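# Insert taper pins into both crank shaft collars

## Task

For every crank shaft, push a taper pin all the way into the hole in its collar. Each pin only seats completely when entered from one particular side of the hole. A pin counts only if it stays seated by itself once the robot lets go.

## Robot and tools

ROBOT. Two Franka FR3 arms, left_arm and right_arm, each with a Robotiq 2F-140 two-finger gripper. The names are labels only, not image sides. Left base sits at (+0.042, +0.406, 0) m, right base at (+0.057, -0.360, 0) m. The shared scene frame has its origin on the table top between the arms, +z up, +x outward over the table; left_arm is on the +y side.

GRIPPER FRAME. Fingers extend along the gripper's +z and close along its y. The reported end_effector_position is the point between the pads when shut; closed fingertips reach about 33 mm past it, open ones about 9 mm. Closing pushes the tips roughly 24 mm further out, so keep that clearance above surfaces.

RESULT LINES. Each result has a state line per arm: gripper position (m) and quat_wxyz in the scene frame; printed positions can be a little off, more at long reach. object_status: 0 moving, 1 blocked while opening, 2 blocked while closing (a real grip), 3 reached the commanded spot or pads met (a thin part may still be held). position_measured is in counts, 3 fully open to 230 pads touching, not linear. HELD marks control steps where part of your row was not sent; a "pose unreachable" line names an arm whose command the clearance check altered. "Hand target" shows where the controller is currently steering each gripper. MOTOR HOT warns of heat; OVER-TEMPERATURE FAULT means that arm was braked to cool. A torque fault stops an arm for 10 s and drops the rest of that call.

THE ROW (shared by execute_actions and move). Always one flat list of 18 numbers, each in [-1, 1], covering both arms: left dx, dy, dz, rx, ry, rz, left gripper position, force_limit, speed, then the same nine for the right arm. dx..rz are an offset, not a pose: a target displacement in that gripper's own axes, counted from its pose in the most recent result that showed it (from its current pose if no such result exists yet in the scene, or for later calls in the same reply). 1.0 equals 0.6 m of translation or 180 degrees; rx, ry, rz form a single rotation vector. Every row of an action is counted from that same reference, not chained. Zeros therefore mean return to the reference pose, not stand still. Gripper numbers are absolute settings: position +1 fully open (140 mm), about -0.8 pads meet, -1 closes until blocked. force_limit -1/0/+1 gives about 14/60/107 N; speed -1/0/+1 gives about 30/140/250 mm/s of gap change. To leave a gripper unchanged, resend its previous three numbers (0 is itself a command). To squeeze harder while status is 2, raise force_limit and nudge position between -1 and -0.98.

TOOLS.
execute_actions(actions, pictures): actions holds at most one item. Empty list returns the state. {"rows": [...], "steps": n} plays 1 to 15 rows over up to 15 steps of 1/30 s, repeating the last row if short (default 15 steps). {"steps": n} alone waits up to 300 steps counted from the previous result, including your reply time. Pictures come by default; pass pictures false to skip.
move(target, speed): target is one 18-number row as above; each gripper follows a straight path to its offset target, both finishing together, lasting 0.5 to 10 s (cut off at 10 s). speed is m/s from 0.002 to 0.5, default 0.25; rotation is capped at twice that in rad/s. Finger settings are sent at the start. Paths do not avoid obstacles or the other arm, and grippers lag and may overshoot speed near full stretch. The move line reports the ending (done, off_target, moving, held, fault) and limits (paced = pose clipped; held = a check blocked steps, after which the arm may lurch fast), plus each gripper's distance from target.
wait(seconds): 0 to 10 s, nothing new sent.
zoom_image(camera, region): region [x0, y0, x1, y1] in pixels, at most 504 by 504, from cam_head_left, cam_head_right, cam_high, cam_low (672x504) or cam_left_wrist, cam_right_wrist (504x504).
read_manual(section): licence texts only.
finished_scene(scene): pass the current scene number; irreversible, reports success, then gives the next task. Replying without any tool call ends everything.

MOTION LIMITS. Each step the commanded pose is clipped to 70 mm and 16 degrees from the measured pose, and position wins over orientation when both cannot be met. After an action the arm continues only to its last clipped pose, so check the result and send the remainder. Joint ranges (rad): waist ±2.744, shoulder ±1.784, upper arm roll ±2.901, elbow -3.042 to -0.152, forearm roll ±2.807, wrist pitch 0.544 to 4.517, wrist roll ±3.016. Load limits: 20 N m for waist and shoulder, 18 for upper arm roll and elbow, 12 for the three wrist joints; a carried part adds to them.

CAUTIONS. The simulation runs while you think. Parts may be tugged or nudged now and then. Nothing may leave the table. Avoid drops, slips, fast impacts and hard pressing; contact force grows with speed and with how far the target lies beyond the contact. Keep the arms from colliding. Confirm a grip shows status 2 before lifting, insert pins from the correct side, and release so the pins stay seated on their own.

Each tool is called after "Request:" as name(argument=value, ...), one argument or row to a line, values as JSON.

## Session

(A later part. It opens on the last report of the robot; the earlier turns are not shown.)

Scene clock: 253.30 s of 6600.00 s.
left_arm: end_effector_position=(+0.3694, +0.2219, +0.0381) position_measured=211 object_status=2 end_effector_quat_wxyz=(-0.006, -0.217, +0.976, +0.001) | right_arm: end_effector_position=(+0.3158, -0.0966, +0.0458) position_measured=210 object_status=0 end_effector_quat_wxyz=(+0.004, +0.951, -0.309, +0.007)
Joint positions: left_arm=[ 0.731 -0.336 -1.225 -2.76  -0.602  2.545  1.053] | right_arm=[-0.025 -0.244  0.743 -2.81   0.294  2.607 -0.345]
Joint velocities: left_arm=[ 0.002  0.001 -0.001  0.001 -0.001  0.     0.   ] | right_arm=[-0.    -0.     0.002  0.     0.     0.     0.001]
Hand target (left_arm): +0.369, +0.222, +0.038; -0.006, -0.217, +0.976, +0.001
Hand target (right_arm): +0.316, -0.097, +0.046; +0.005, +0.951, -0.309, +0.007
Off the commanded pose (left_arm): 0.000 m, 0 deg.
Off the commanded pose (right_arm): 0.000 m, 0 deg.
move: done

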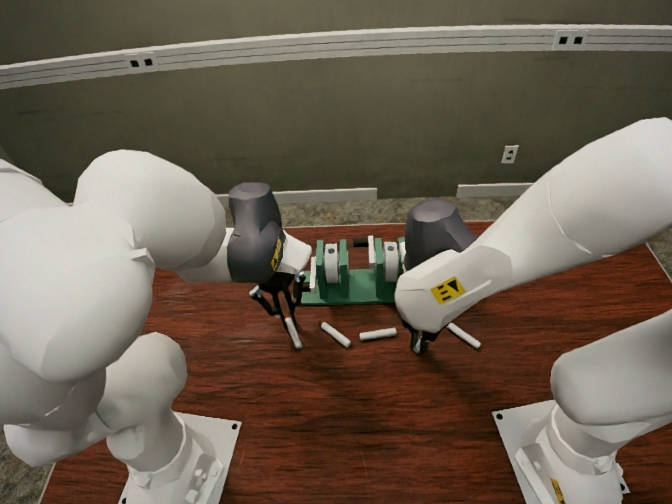

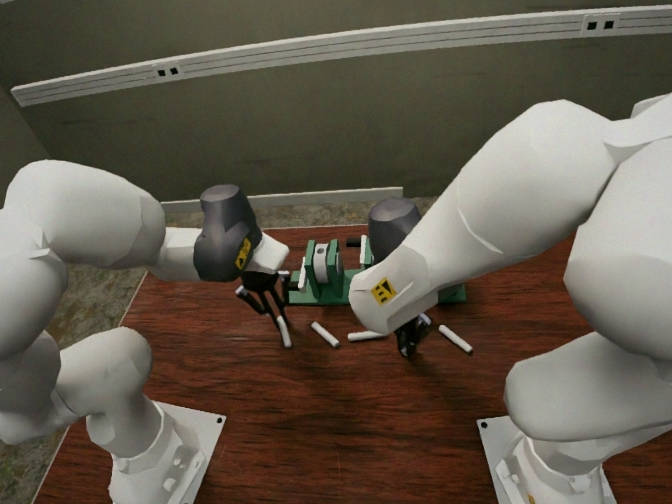

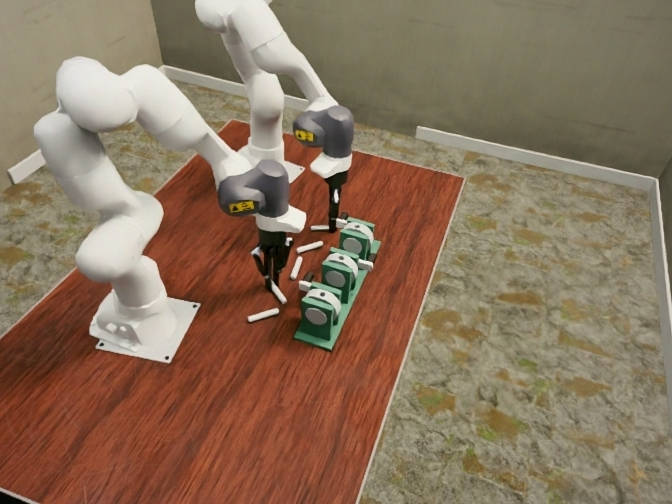

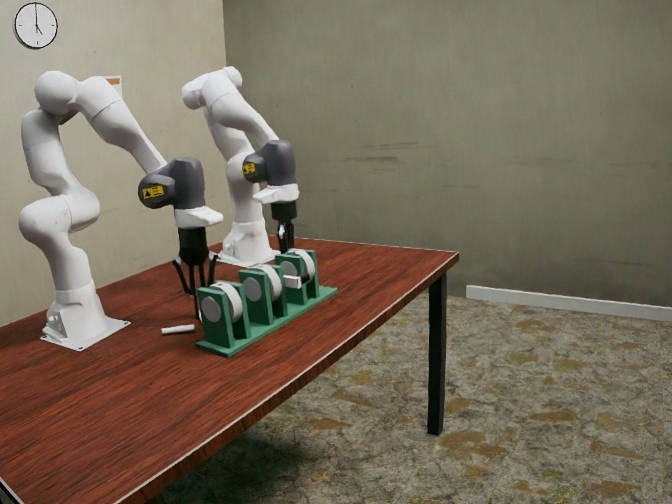

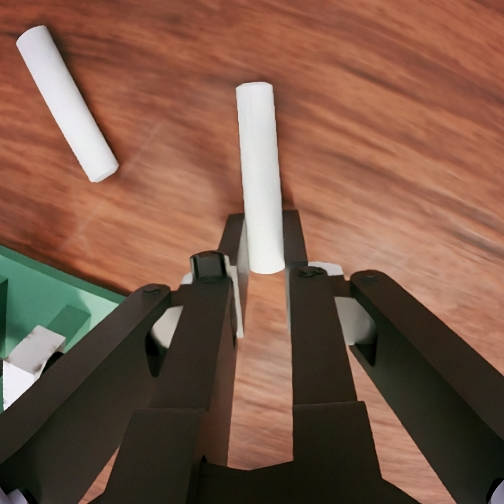

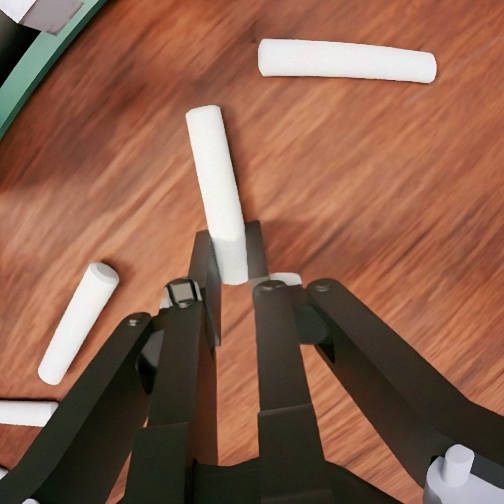

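Request:
move(
  target=[0,0,-0.08,0,0,0,-1,0.3,-0.6, 0,0,-0.08,0,0,0,-1,0.3,-0.6],
  speed=0.08,
)

Request:
move(
  target=[0,0,-0.32,0,0,-0.85,-1,0.3,-0.6, 0,0,-0.32,0,0,0.2,-1,0.3,-0.6],
  speed=0.3,
)

Scene clock: 259.53 s of 6600.00 s.
left_arm: end_effector_position=(+0.3703, +0.2223, +0.0855) position_measured=211 object_status=2 end_effector_quat_wxyz=(-0.006, -0.222, +0.975, -0.002) | right_arm: end_effector_position=(+0.3153, -0.0960, +0.0932) position_measured=210 object_status=2 end_effector_quat_wxyz=(+0.005, +0.950, -0.311, +0.007)
Joint positions: left_arm=[ 0.571 -0.491 -1.027 -2.735 -0.623  2.356  1.071] | right_arm=[ 0.045 -0.4    0.665 -2.778  0.348  2.423 -0.385]
Joint velocities: left_arm=[-0.003 -0.001  0.003 -0.001  0.    -0.013  0.001] | right_arm=[ 0.001 -0.    -0.    -0.001 -0.001 -0.013 -0.006]
Hand target (left_arm): +0.370, +0.222, +0.086; -0.006, -0.218, +0.976, -0.001
Hand target (right_arm): +0.315, -0.095, +0.095; +0.004, +0.951, -0.308, +0.007
Off the commanded pose (left_arm): 0.001 m, 1 deg.
Off the commanded pose (right_arm): 0.001 m, 0 deg.
After step 90, 2.07 s passed at rest.
move: done

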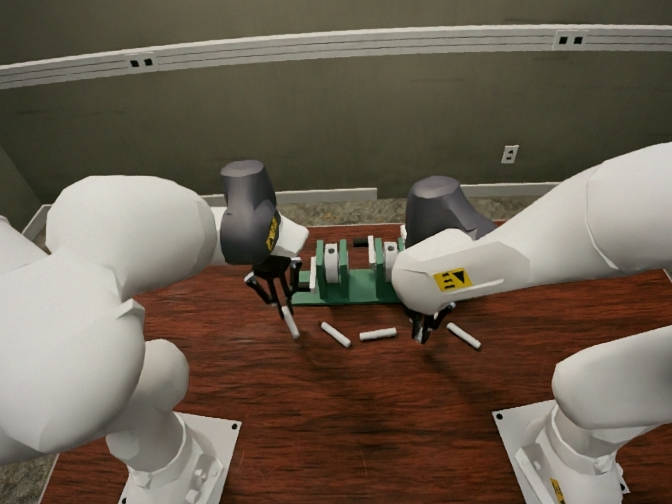

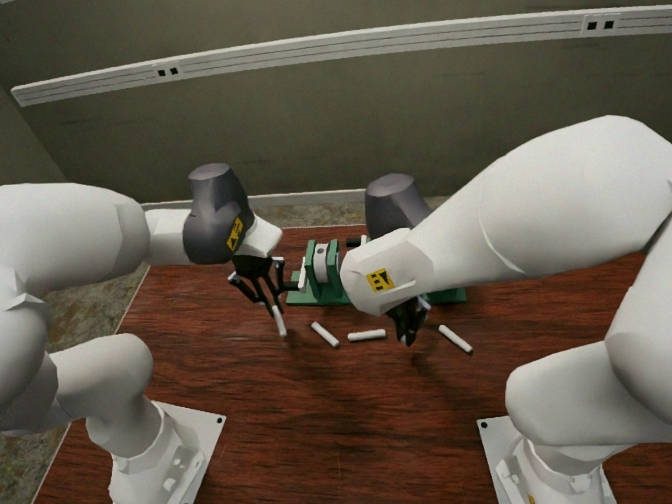

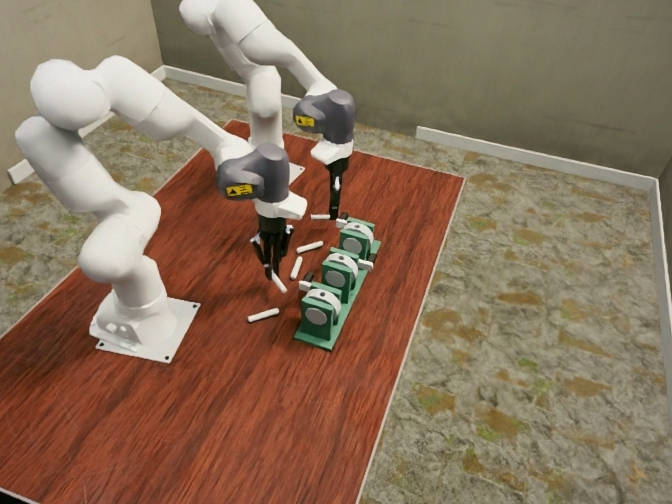

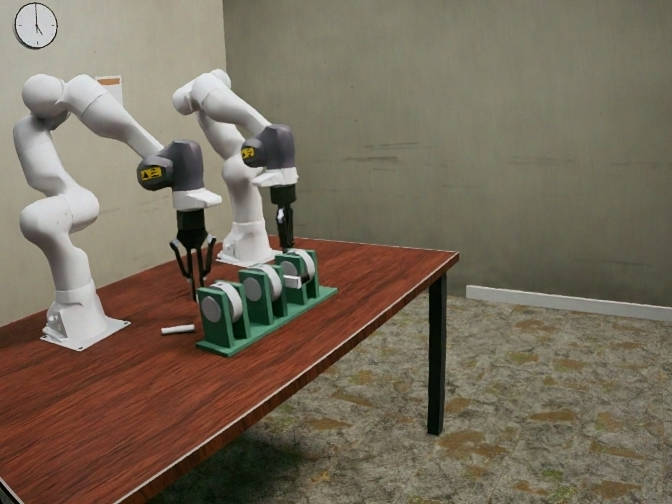

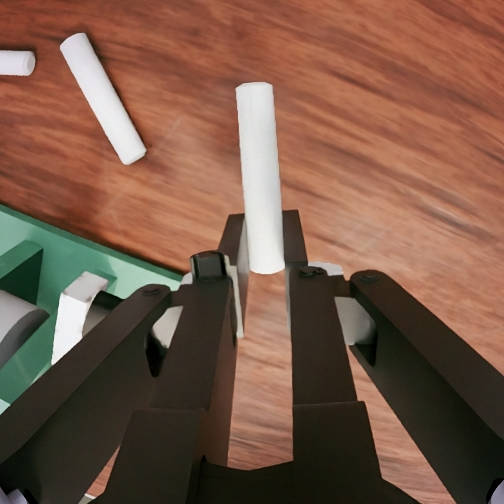

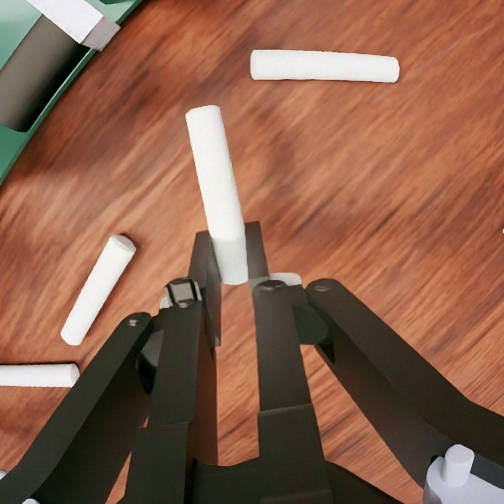

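Scene clock: 264.93 s of 6600.00 s.
left_arm: end_effector_position=(+0.3675, +0.2226, +0.2800) position_measured=211 object_status=2 end_effector_quat_wxyz=(+0.010, +1.000, -0.013, -0.002) | right_arm: end_effector_position=(+0.3149, -0.0931, +0.2843) position_measured=210 object_status=2 end_effector_quat_wxyz=(+0.005, +0.811, -0.585, +0.010)
Joint positions: left_arm=[ 1.157 -1.41  -0.901 -2.371 -0.968  1.241 -1.13 ] | right_arm=[-0.157 -0.767  0.656 -2.444  0.423  1.774  0.089]
Joint velocities: left_arm=[-0.001 -0.     0.001  0.    -0.001  0.    -0.031] | right_arm=[-0.001 -0.001 -0.001  0.001  0.001 -0.001  0.008]
Hand target (left_arm): +0.368, +0.221, +0.281; +0.011, +1.000, -0.007, -0.001
Hand target (right_arm): +0.315, -0.092, +0.286; +0.004, +0.809, -0.587, +0.011
Off the commanded pose (left_arm): 0.006 m, 1 deg.
Off the commanded pose (right_arm): 0.002 m, 1 deg.
move: off_target (left_arm)

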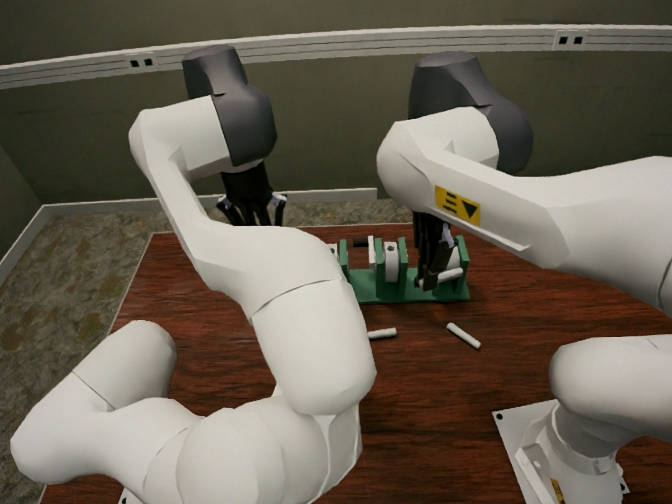

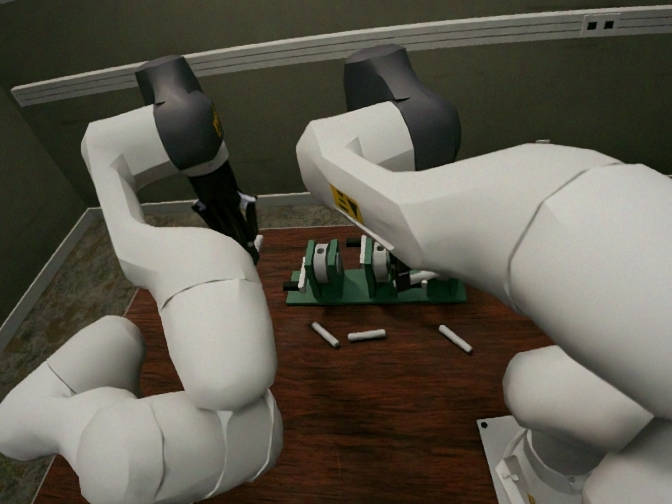

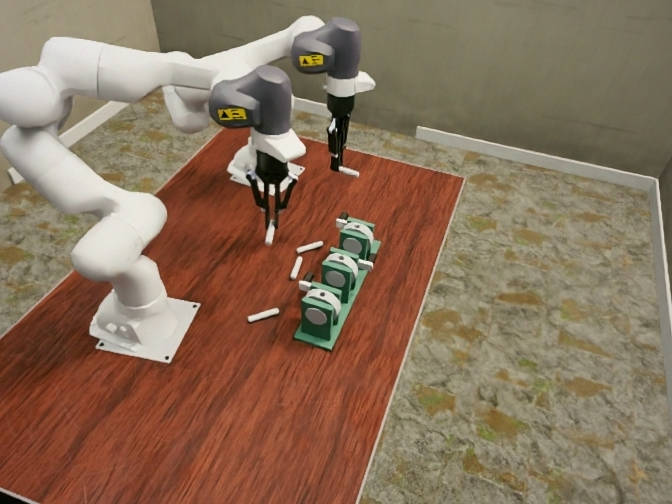

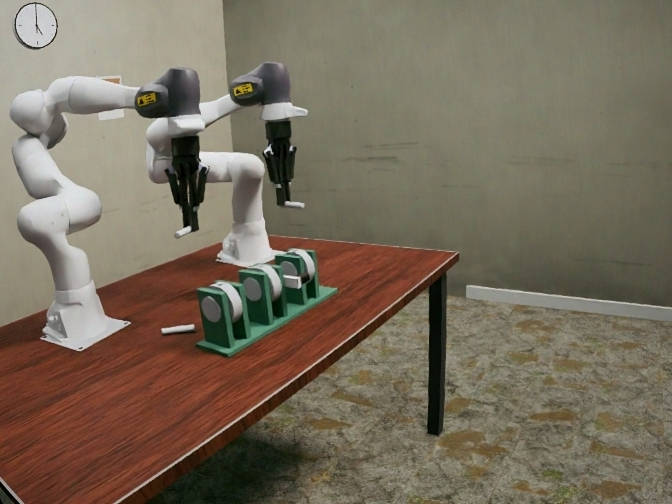

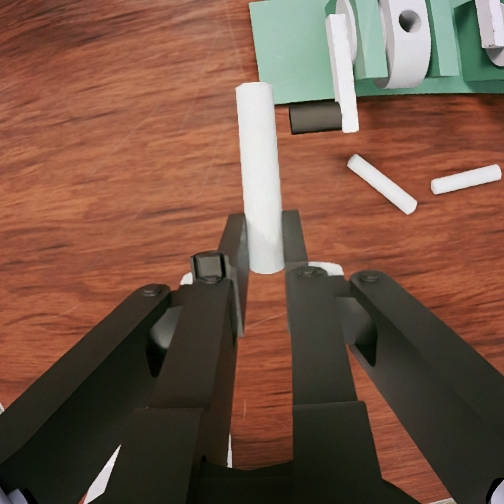

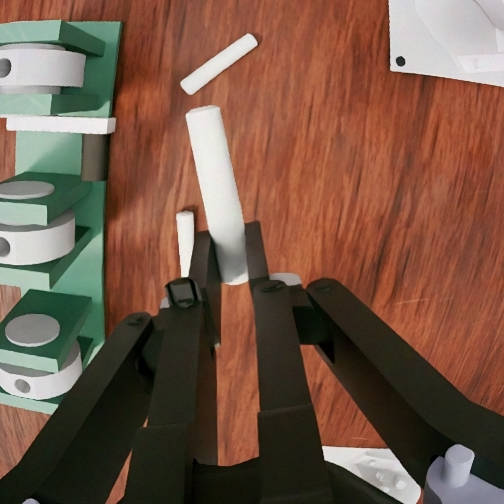

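Request:
move(
  target=[0.22,0.149,0.033,-0.385,-0.385,-0.385,-1,0.3,-0.6, 0.0605,-0.3137,0.04,0,-0.5,0,-1,0.3,-0.6],
  speed=0.2,
)

Scene clock: 283.83 s of 6600.00 s.
left_arm: end_effector_position=(+0.4950, +0.1260, +0.2575) position_measured=211 object_status=2 end_effector_quat_wxyz=(+0.488, +0.510, +0.485, -0.516) | right_arm: end_effector_position=(+0.5068, -0.0790, +0.2461) position_measured=210 object_status=2 end_effector_quat_wxyz=(-0.402, +0.581, -0.436, -0.557)
Joint positions: left_arm=[ 2.204 -0.676 -1.904 -2.355 -1.791  0.948 -2.13 ] | right_arm=[-0.191  0.4   -0.03  -2.093  1.246  1.387 -0.946]
Joint velocities: left_arm=[-0.001  0.002 -0.001 -0.002 -0.003  0.005 -0.03 ] | right_arm=[ 0.    -0.001  0.    -0.002 -0.    -0.01  -0.018]
Hand target (left_arm): +0.497, +0.127, +0.259; +0.488, +0.504, +0.489, -0.518
Hand target (right_arm): +0.507, -0.078, +0.249; -0.407, +0.582, -0.430, -0.557
Off the commanded pose (left_arm): 0.005 m, 2 deg.
Off the commanded pose (right_arm): 0.019 m, 3 deg.
After step 90, 10.07 s passed at rest.
move: off_target (left_arm, right_arm)

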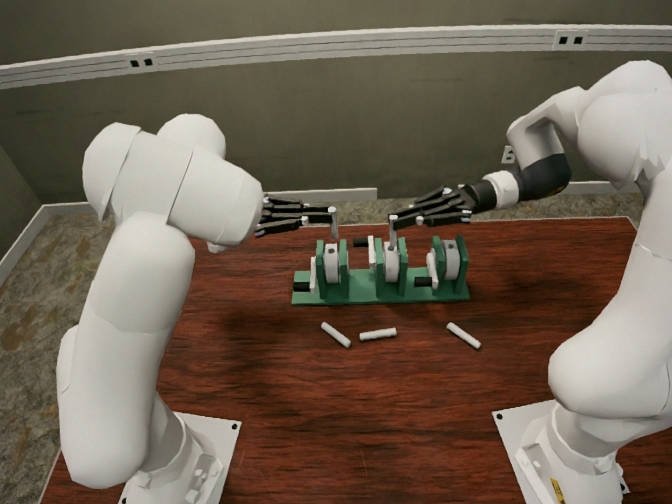

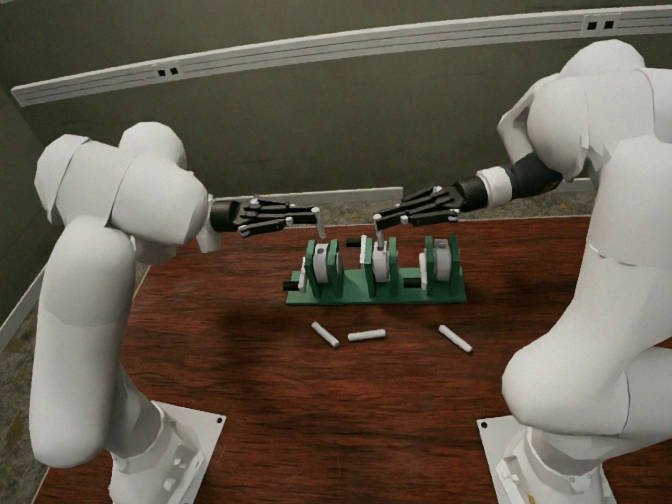

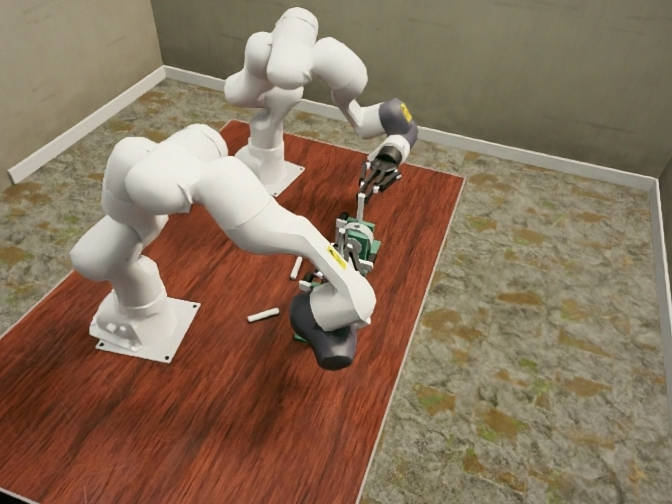

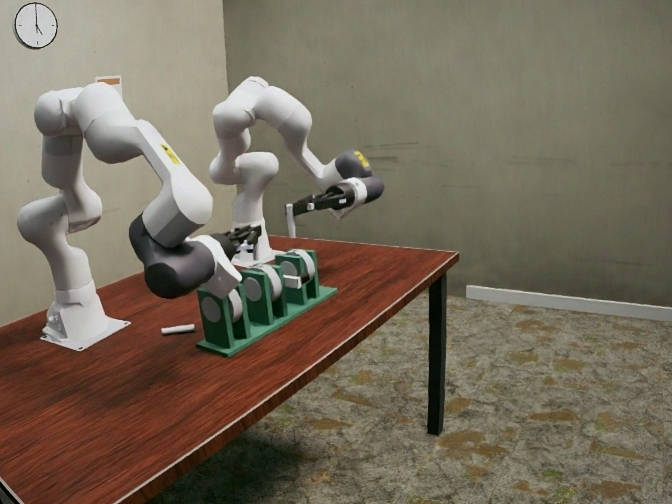

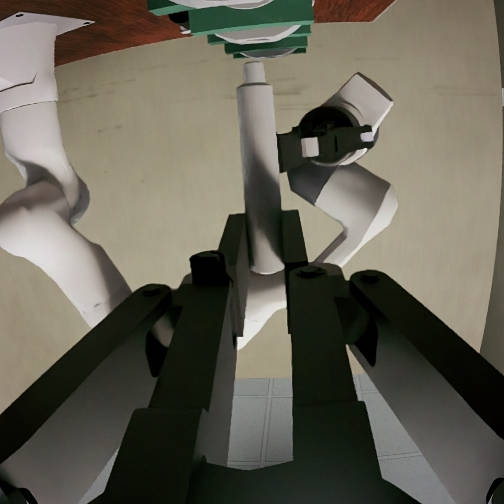

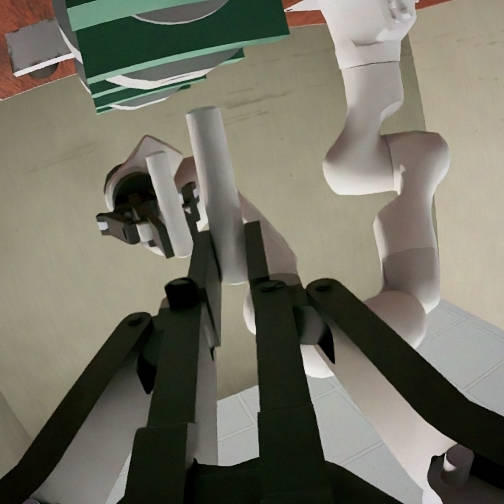

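Request:
zoom_image(
  camera="cam_head_left",
  region=[300, 195, 420, 275],
)

Request:
zoom_image(
  camera="cam_low",
  region=[190, 180, 370, 320],
)

Region (300, 195, 420, 275) of cam_head_left's 672x504 image, scaled by 4.200, with more detail than that image has.

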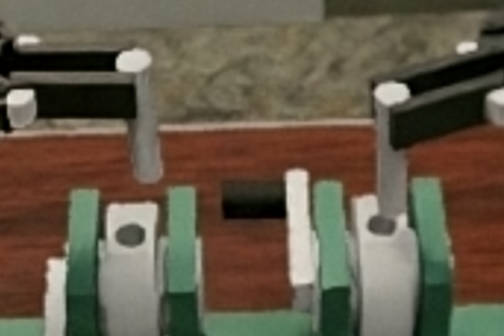

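Region (190, 180, 370, 320) of cam_low's 672x504 image, scaled by 2.800, with more detail than that image has.

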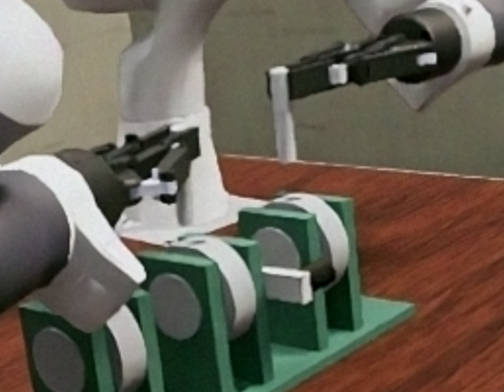

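Request:
zoom_image(
  camera="cam_right_wrist",
  region=[60, 20, 300, 180],
)

Request:
zoom_image(
  camera="cam_left_wrist",
  region=[140, 0, 380, 140],
)

Region (60, 20, 300, 180) of cam_right_wrist's 504x504 image, scaled by 2.100, with more detail than that image has.

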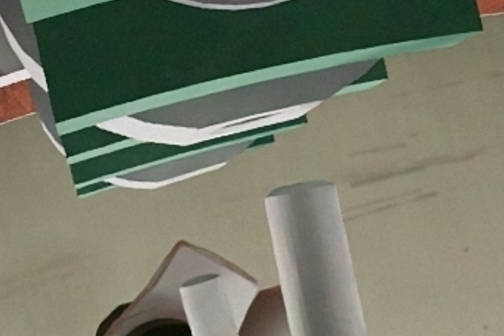

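Region (140, 0, 380, 140) of cam_left_wrist's 504x504 image, scaled by 2.100, with more detail than that image has; it fills the top 294 rows of this view, and the rest is white.

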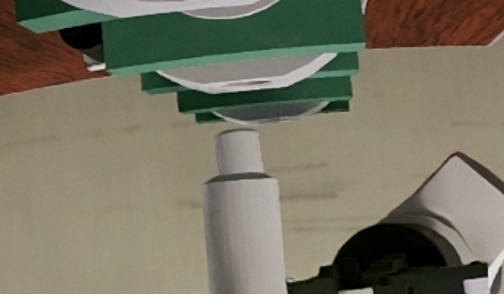

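Request:
move(
  target=[0.042,0,-0.012,0,0.022,0,-1,0.3,-0.6, 0,-0.0125,0,0,-0.02,-0.006,-1,0.3,-0.6],
  speed=0.03,
)

Request:
zoom_image(
  camera="cam_head_left",
  region=[300, 195, 420, 275],
)

Request:
zoom_image(
  camera="cam_right_wrist",
  region=[60, 20, 300, 180],
)

Request:
zoom_image(
  camera="cam_left_wrist",
  region=[140, 0, 380, 140],
)

Scene clock: 312.90 s of 6600.00 s.
left_arm: end_effector_position=(+0.4959, +0.1337, +0.2329) position_measured=211 object_status=2 end_effector_quat_wxyz=(+0.471, +0.523, +0.505, -0.500) | right_arm: end_effector_position=(+0.5132, -0.0773, +0.2420) position_measured=210 object_status=2 end_effector_quat_wxyz=(-0.416, +0.567, -0.423, -0.571)
Joint positions: left_arm=[ 2.196 -0.722 -1.887 -2.352 -1.78   0.966 -2.119] | right_arm=[-0.201  0.461 -0.023 -2.059  1.27   1.35  -0.972]
Joint velocities: left_arm=[-0.003 -0.004  0.004 -0.001 -0.001  0.001  0.01 ] | right_arm=[-0.001  0.    -0.     0.003  0.004 -0.01  -0.01 ]
Hand target (left_arm): +0.496, +0.133, +0.233; +0.471, +0.527, +0.502, -0.498
Hand target (right_arm): +0.514, -0.077, +0.245; -0.421, +0.567, -0.418, -0.572
Off the commanded pose (left_arm): 0.001 m, 1 deg.
Off the commanded pose (right_arm): 0.004 m, 1 deg.
After step 90, 24.63 s passed at rest.
move: off_target (right_arm)

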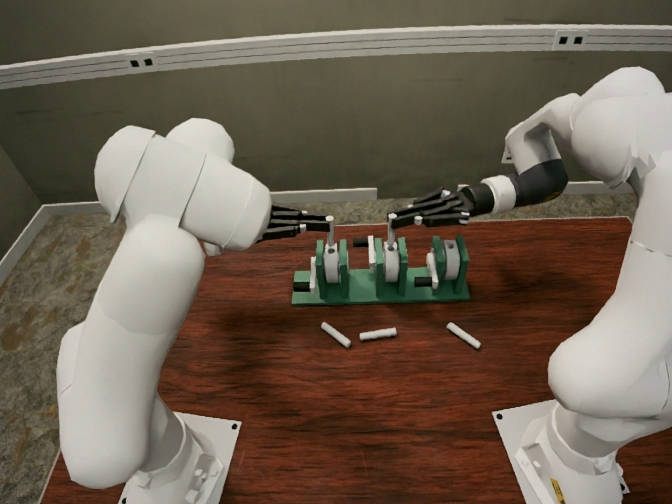

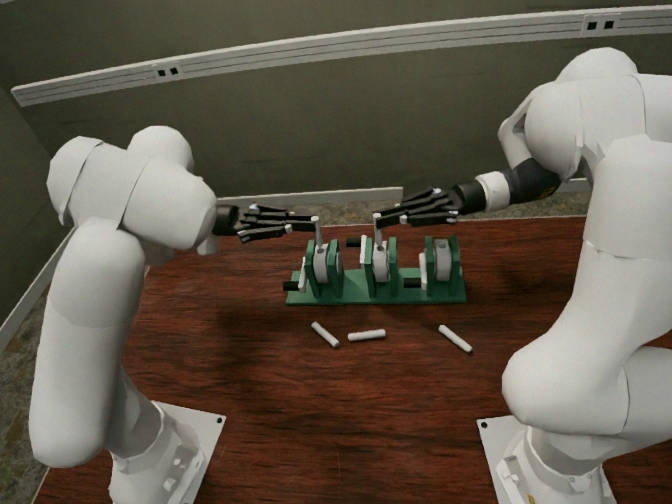

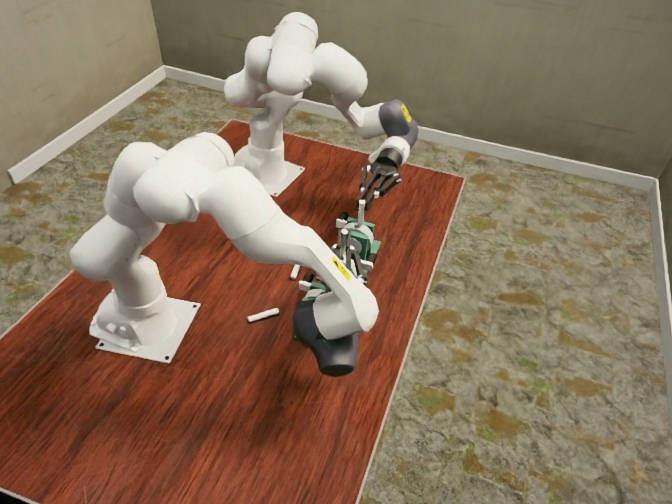

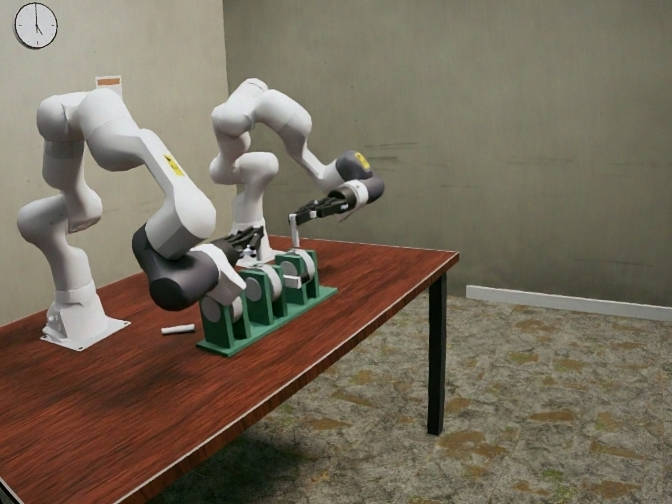

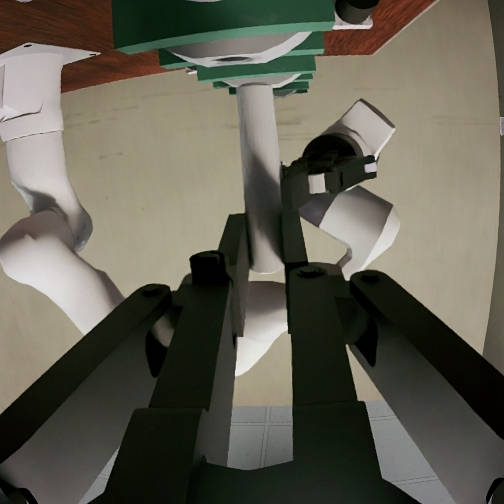

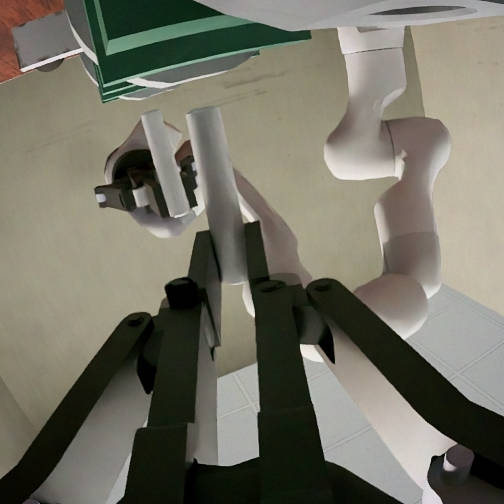

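Region (300, 195, 420, 275) of cam_head_left's 672x504 image, scaled by 4.200, with more detail than that image has.

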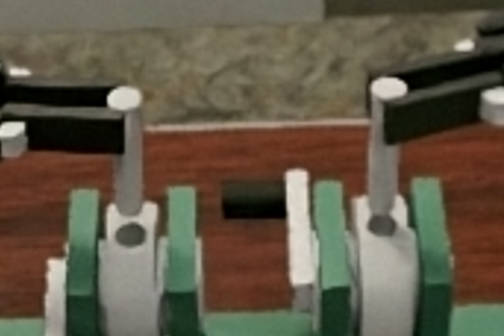

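Region (60, 20, 300, 180) of cam_right_wrist's 504x504 image, scaled by 2.100, with more detail than that image has.

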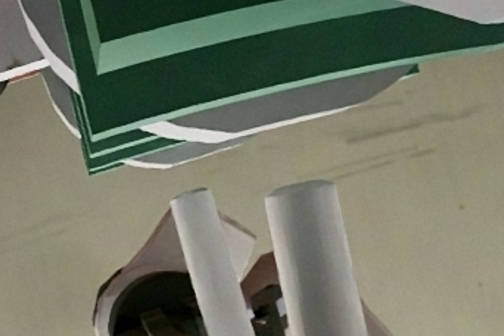

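Region (140, 0, 380, 140) of cam_left_wrist's 504x504 image, scaled by 2.100, with more detail than that image has; it fills the top 294 rows of this view, and the rest is white.

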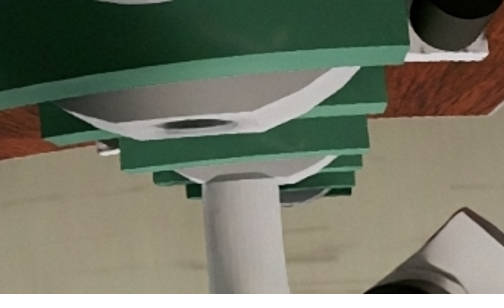

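Request:
move(
  target=[0.008,-0.0133,0.001,0,0,0,-1,0.3,-0.6, 0.012,-0.0015,0.001,0,0,0,-1,0.3,-0.6],
  speed=0.02,
)

Request:
zoom_image(
  camera="cam_head_left",
  region=[300, 195, 420, 275],
)

Request:
zoom_image(
  camera="cam_left_wrist",
  region=[140, 0, 380, 140],
)

Request:
zoom_image(
  camera="cam_right_wrist",
  region=[60, 20, 300, 180],
)

Scene clock: 328.10 s of 6600.00 s.
left_arm: end_effector_position=(+0.4897, +0.1341, +0.2281) position_measured=211 object_status=2 end_effector_quat_wxyz=(+0.471, +0.520, +0.507, -0.501) | right_arm: end_effector_position=(+0.5136, -0.0774, +0.2341) position_measured=210 object_status=2 end_effector_quat_wxyz=(-0.415, +0.564, -0.426, -0.573)
Joint positions: left_arm=[ 2.19  -0.722 -1.887 -2.373 -1.777  0.966 -2.108] | right_arm=[-0.201  0.477 -0.023 -2.056  1.271  1.355 -0.977]
Joint velocities: left_arm=[-0.002 -0.     0.001 -0.003  0.001 -0.     0.011] | right_arm=[-0.001 -0.001  0.     0.002 -0.001  0.004 -0.004]
Hand target (left_arm): +0.488, +0.134, +0.228; +0.471, +0.522, +0.505, -0.500
Hand target (right_arm): +0.514, -0.076, +0.235; -0.416, +0.567, -0.423, -0.571
Off the commanded pose (left_arm): 0.002 m, 0 deg.
Off the commanded pose (right_arm): 0.001 m, 1 deg.
After step 100, 11.17 s passed at rest.
move: done

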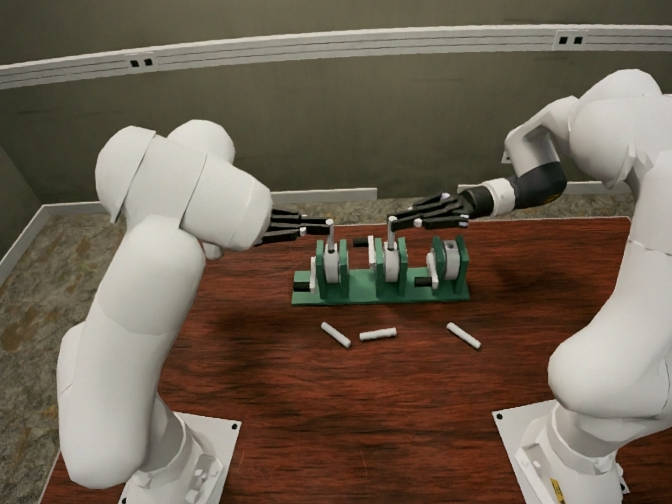

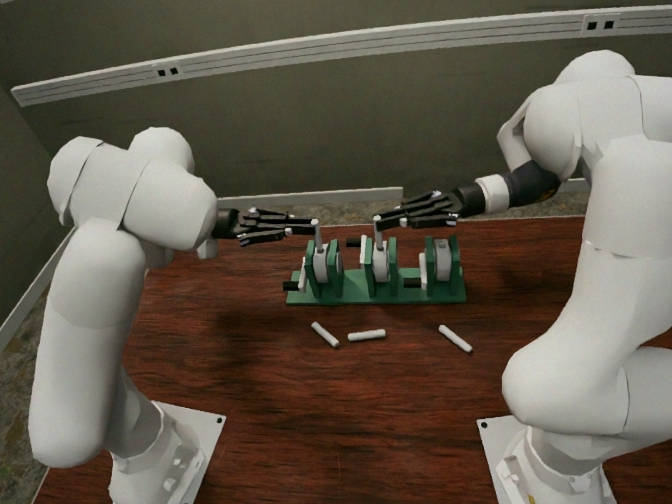

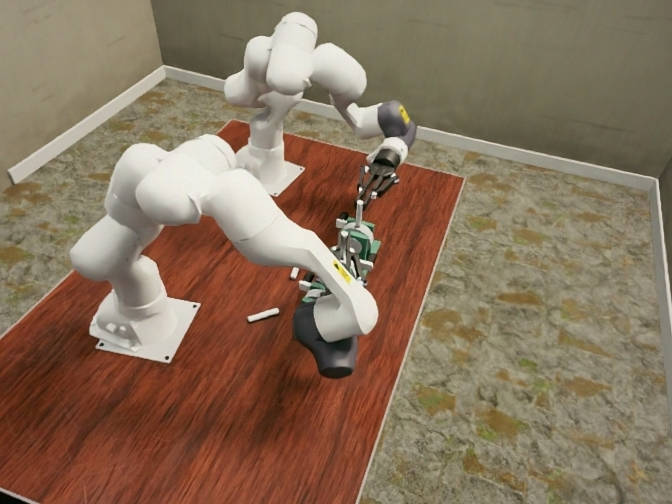

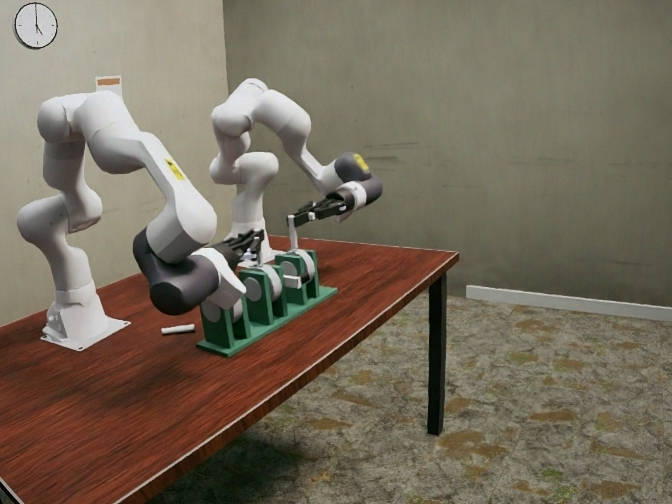

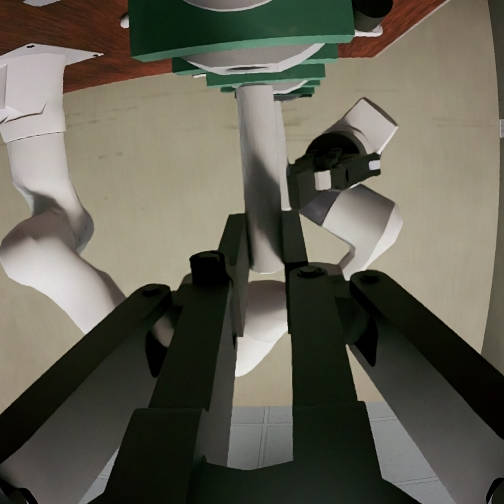

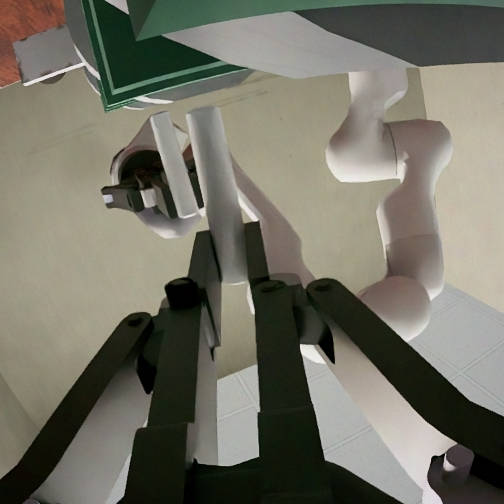

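Region (300, 195, 420, 275) of cam_head_left's 672x504 image, scaled by 4.200, with more detail than that image has.

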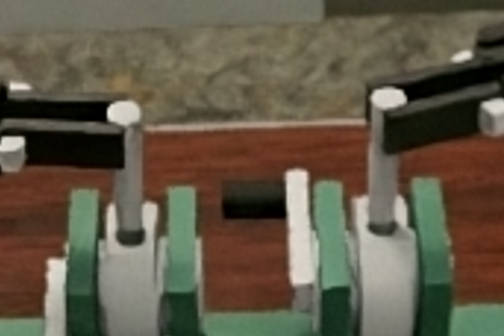

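Region (140, 0, 380, 140) of cam_left_wrist's 504x504 image, scaled by 2.100, with more detail than that image has; it fills the top 294 rows of this view, and the rest is white.

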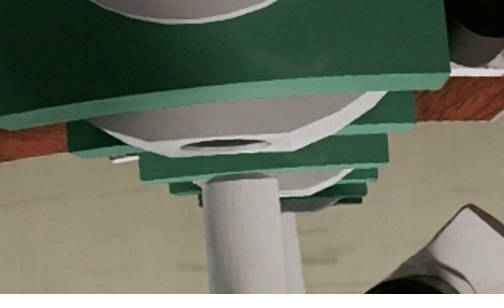

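Region (60, 20, 300, 180) of cam_right_wrist's 504x504 image, scaled by 2.100, with more detail than that image has.

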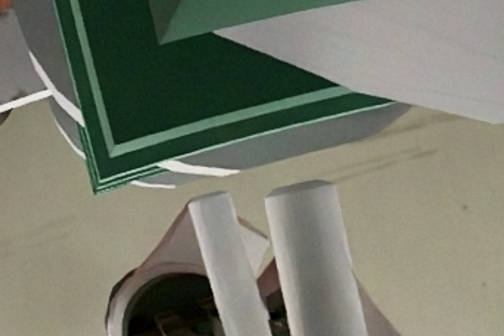

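Request:
move(
  target=[0,-0.001,0,0,0,-0.014,-1,0.3,-0.6, 0.015,0,0,0,0,0,-1,0.3,-0.6],
  speed=0.015,
)

Request:
zoom_image(
  camera="cam_left_wrist",
  region=[140, 0, 380, 140],
)

Request:
zoom_image(
  camera="cam_head_left",
  region=[300, 195, 420, 275],
)

Scene clock: 337.07 s of 6600.00 s.
left_arm: end_effector_position=(+0.4896, +0.1341, +0.2280) position_measured=211 object_status=2 end_effector_quat_wxyz=(+0.462, +0.512, +0.516, -0.509) | right_arm: end_effector_position=(+0.5131, -0.0776, +0.2252) position_measured=210 object_status=2 end_effector_quat_wxyz=(-0.414, +0.562, -0.428, -0.574)
Joint positions: left_arm=[ 2.189 -0.722 -1.887 -2.373 -1.777  0.967 -2.141] | right_arm=[-0.201  0.495 -0.023 -2.054  1.27   1.36  -0.985]
Joint velocities: left_arm=[-0.    -0.    -0.    -0.    -0.     0.    -0.013] | right_arm=[-0.001 -0.    -0.001  0.001 -0.001  0.001 -0.005]
Hand target (left_arm): +0.489, +0.134, +0.228; +0.459, +0.509, +0.518, -0.511
Hand target (right_arm): +0.513, -0.077, +0.225; -0.415, +0.564, -0.426, -0.573
Off the commanded pose (left_arm): 0.000 m, 1 deg.
Off the commanded pose (right_arm): 0.000 m, 0 deg.
After step 90, 4.17 s passed at rest.
move: done

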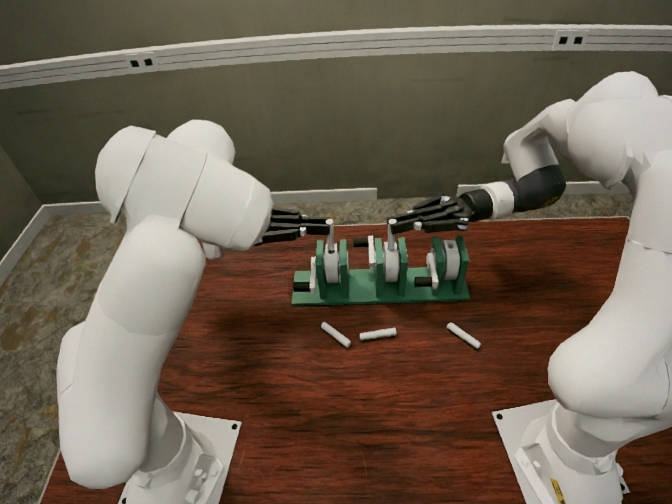

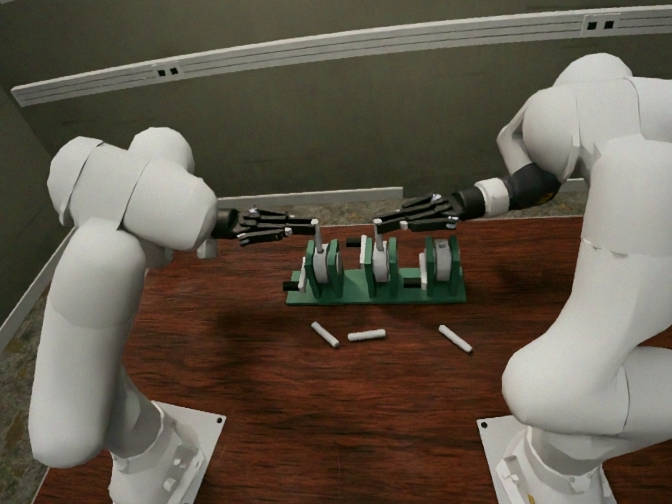

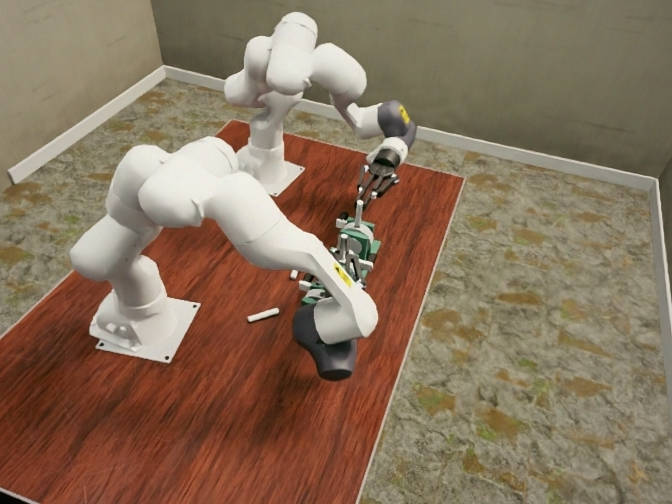

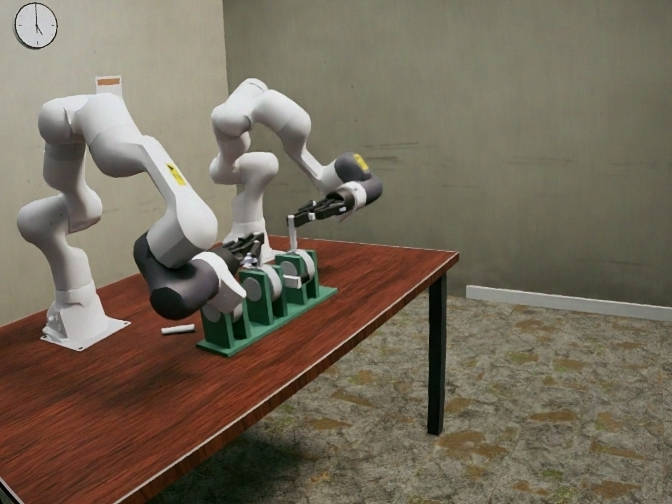

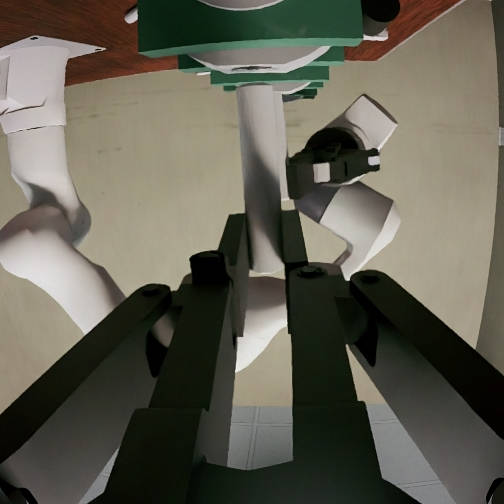

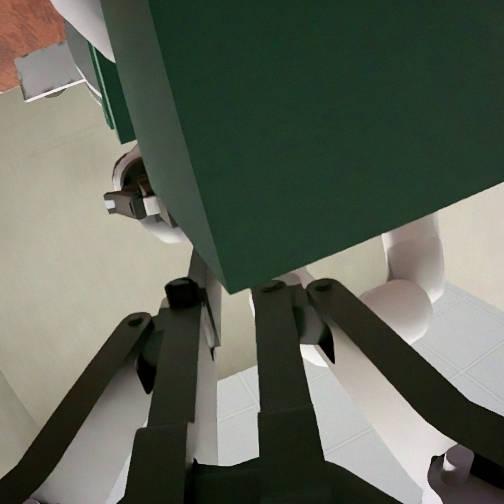

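Region (140, 0, 380, 140) of cam_left_wrist's 504x504 image, scaled by 2.100, with more detail than that image has; it fills the top 294 rows of this view, and the rest is white.

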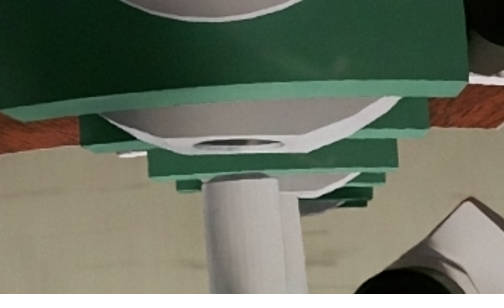

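Region (300, 195, 420, 275) of cam_head_left's 672x504 image, scaled by 4.200, with more detail than that image has.

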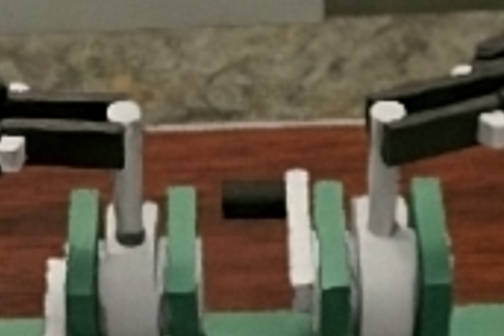

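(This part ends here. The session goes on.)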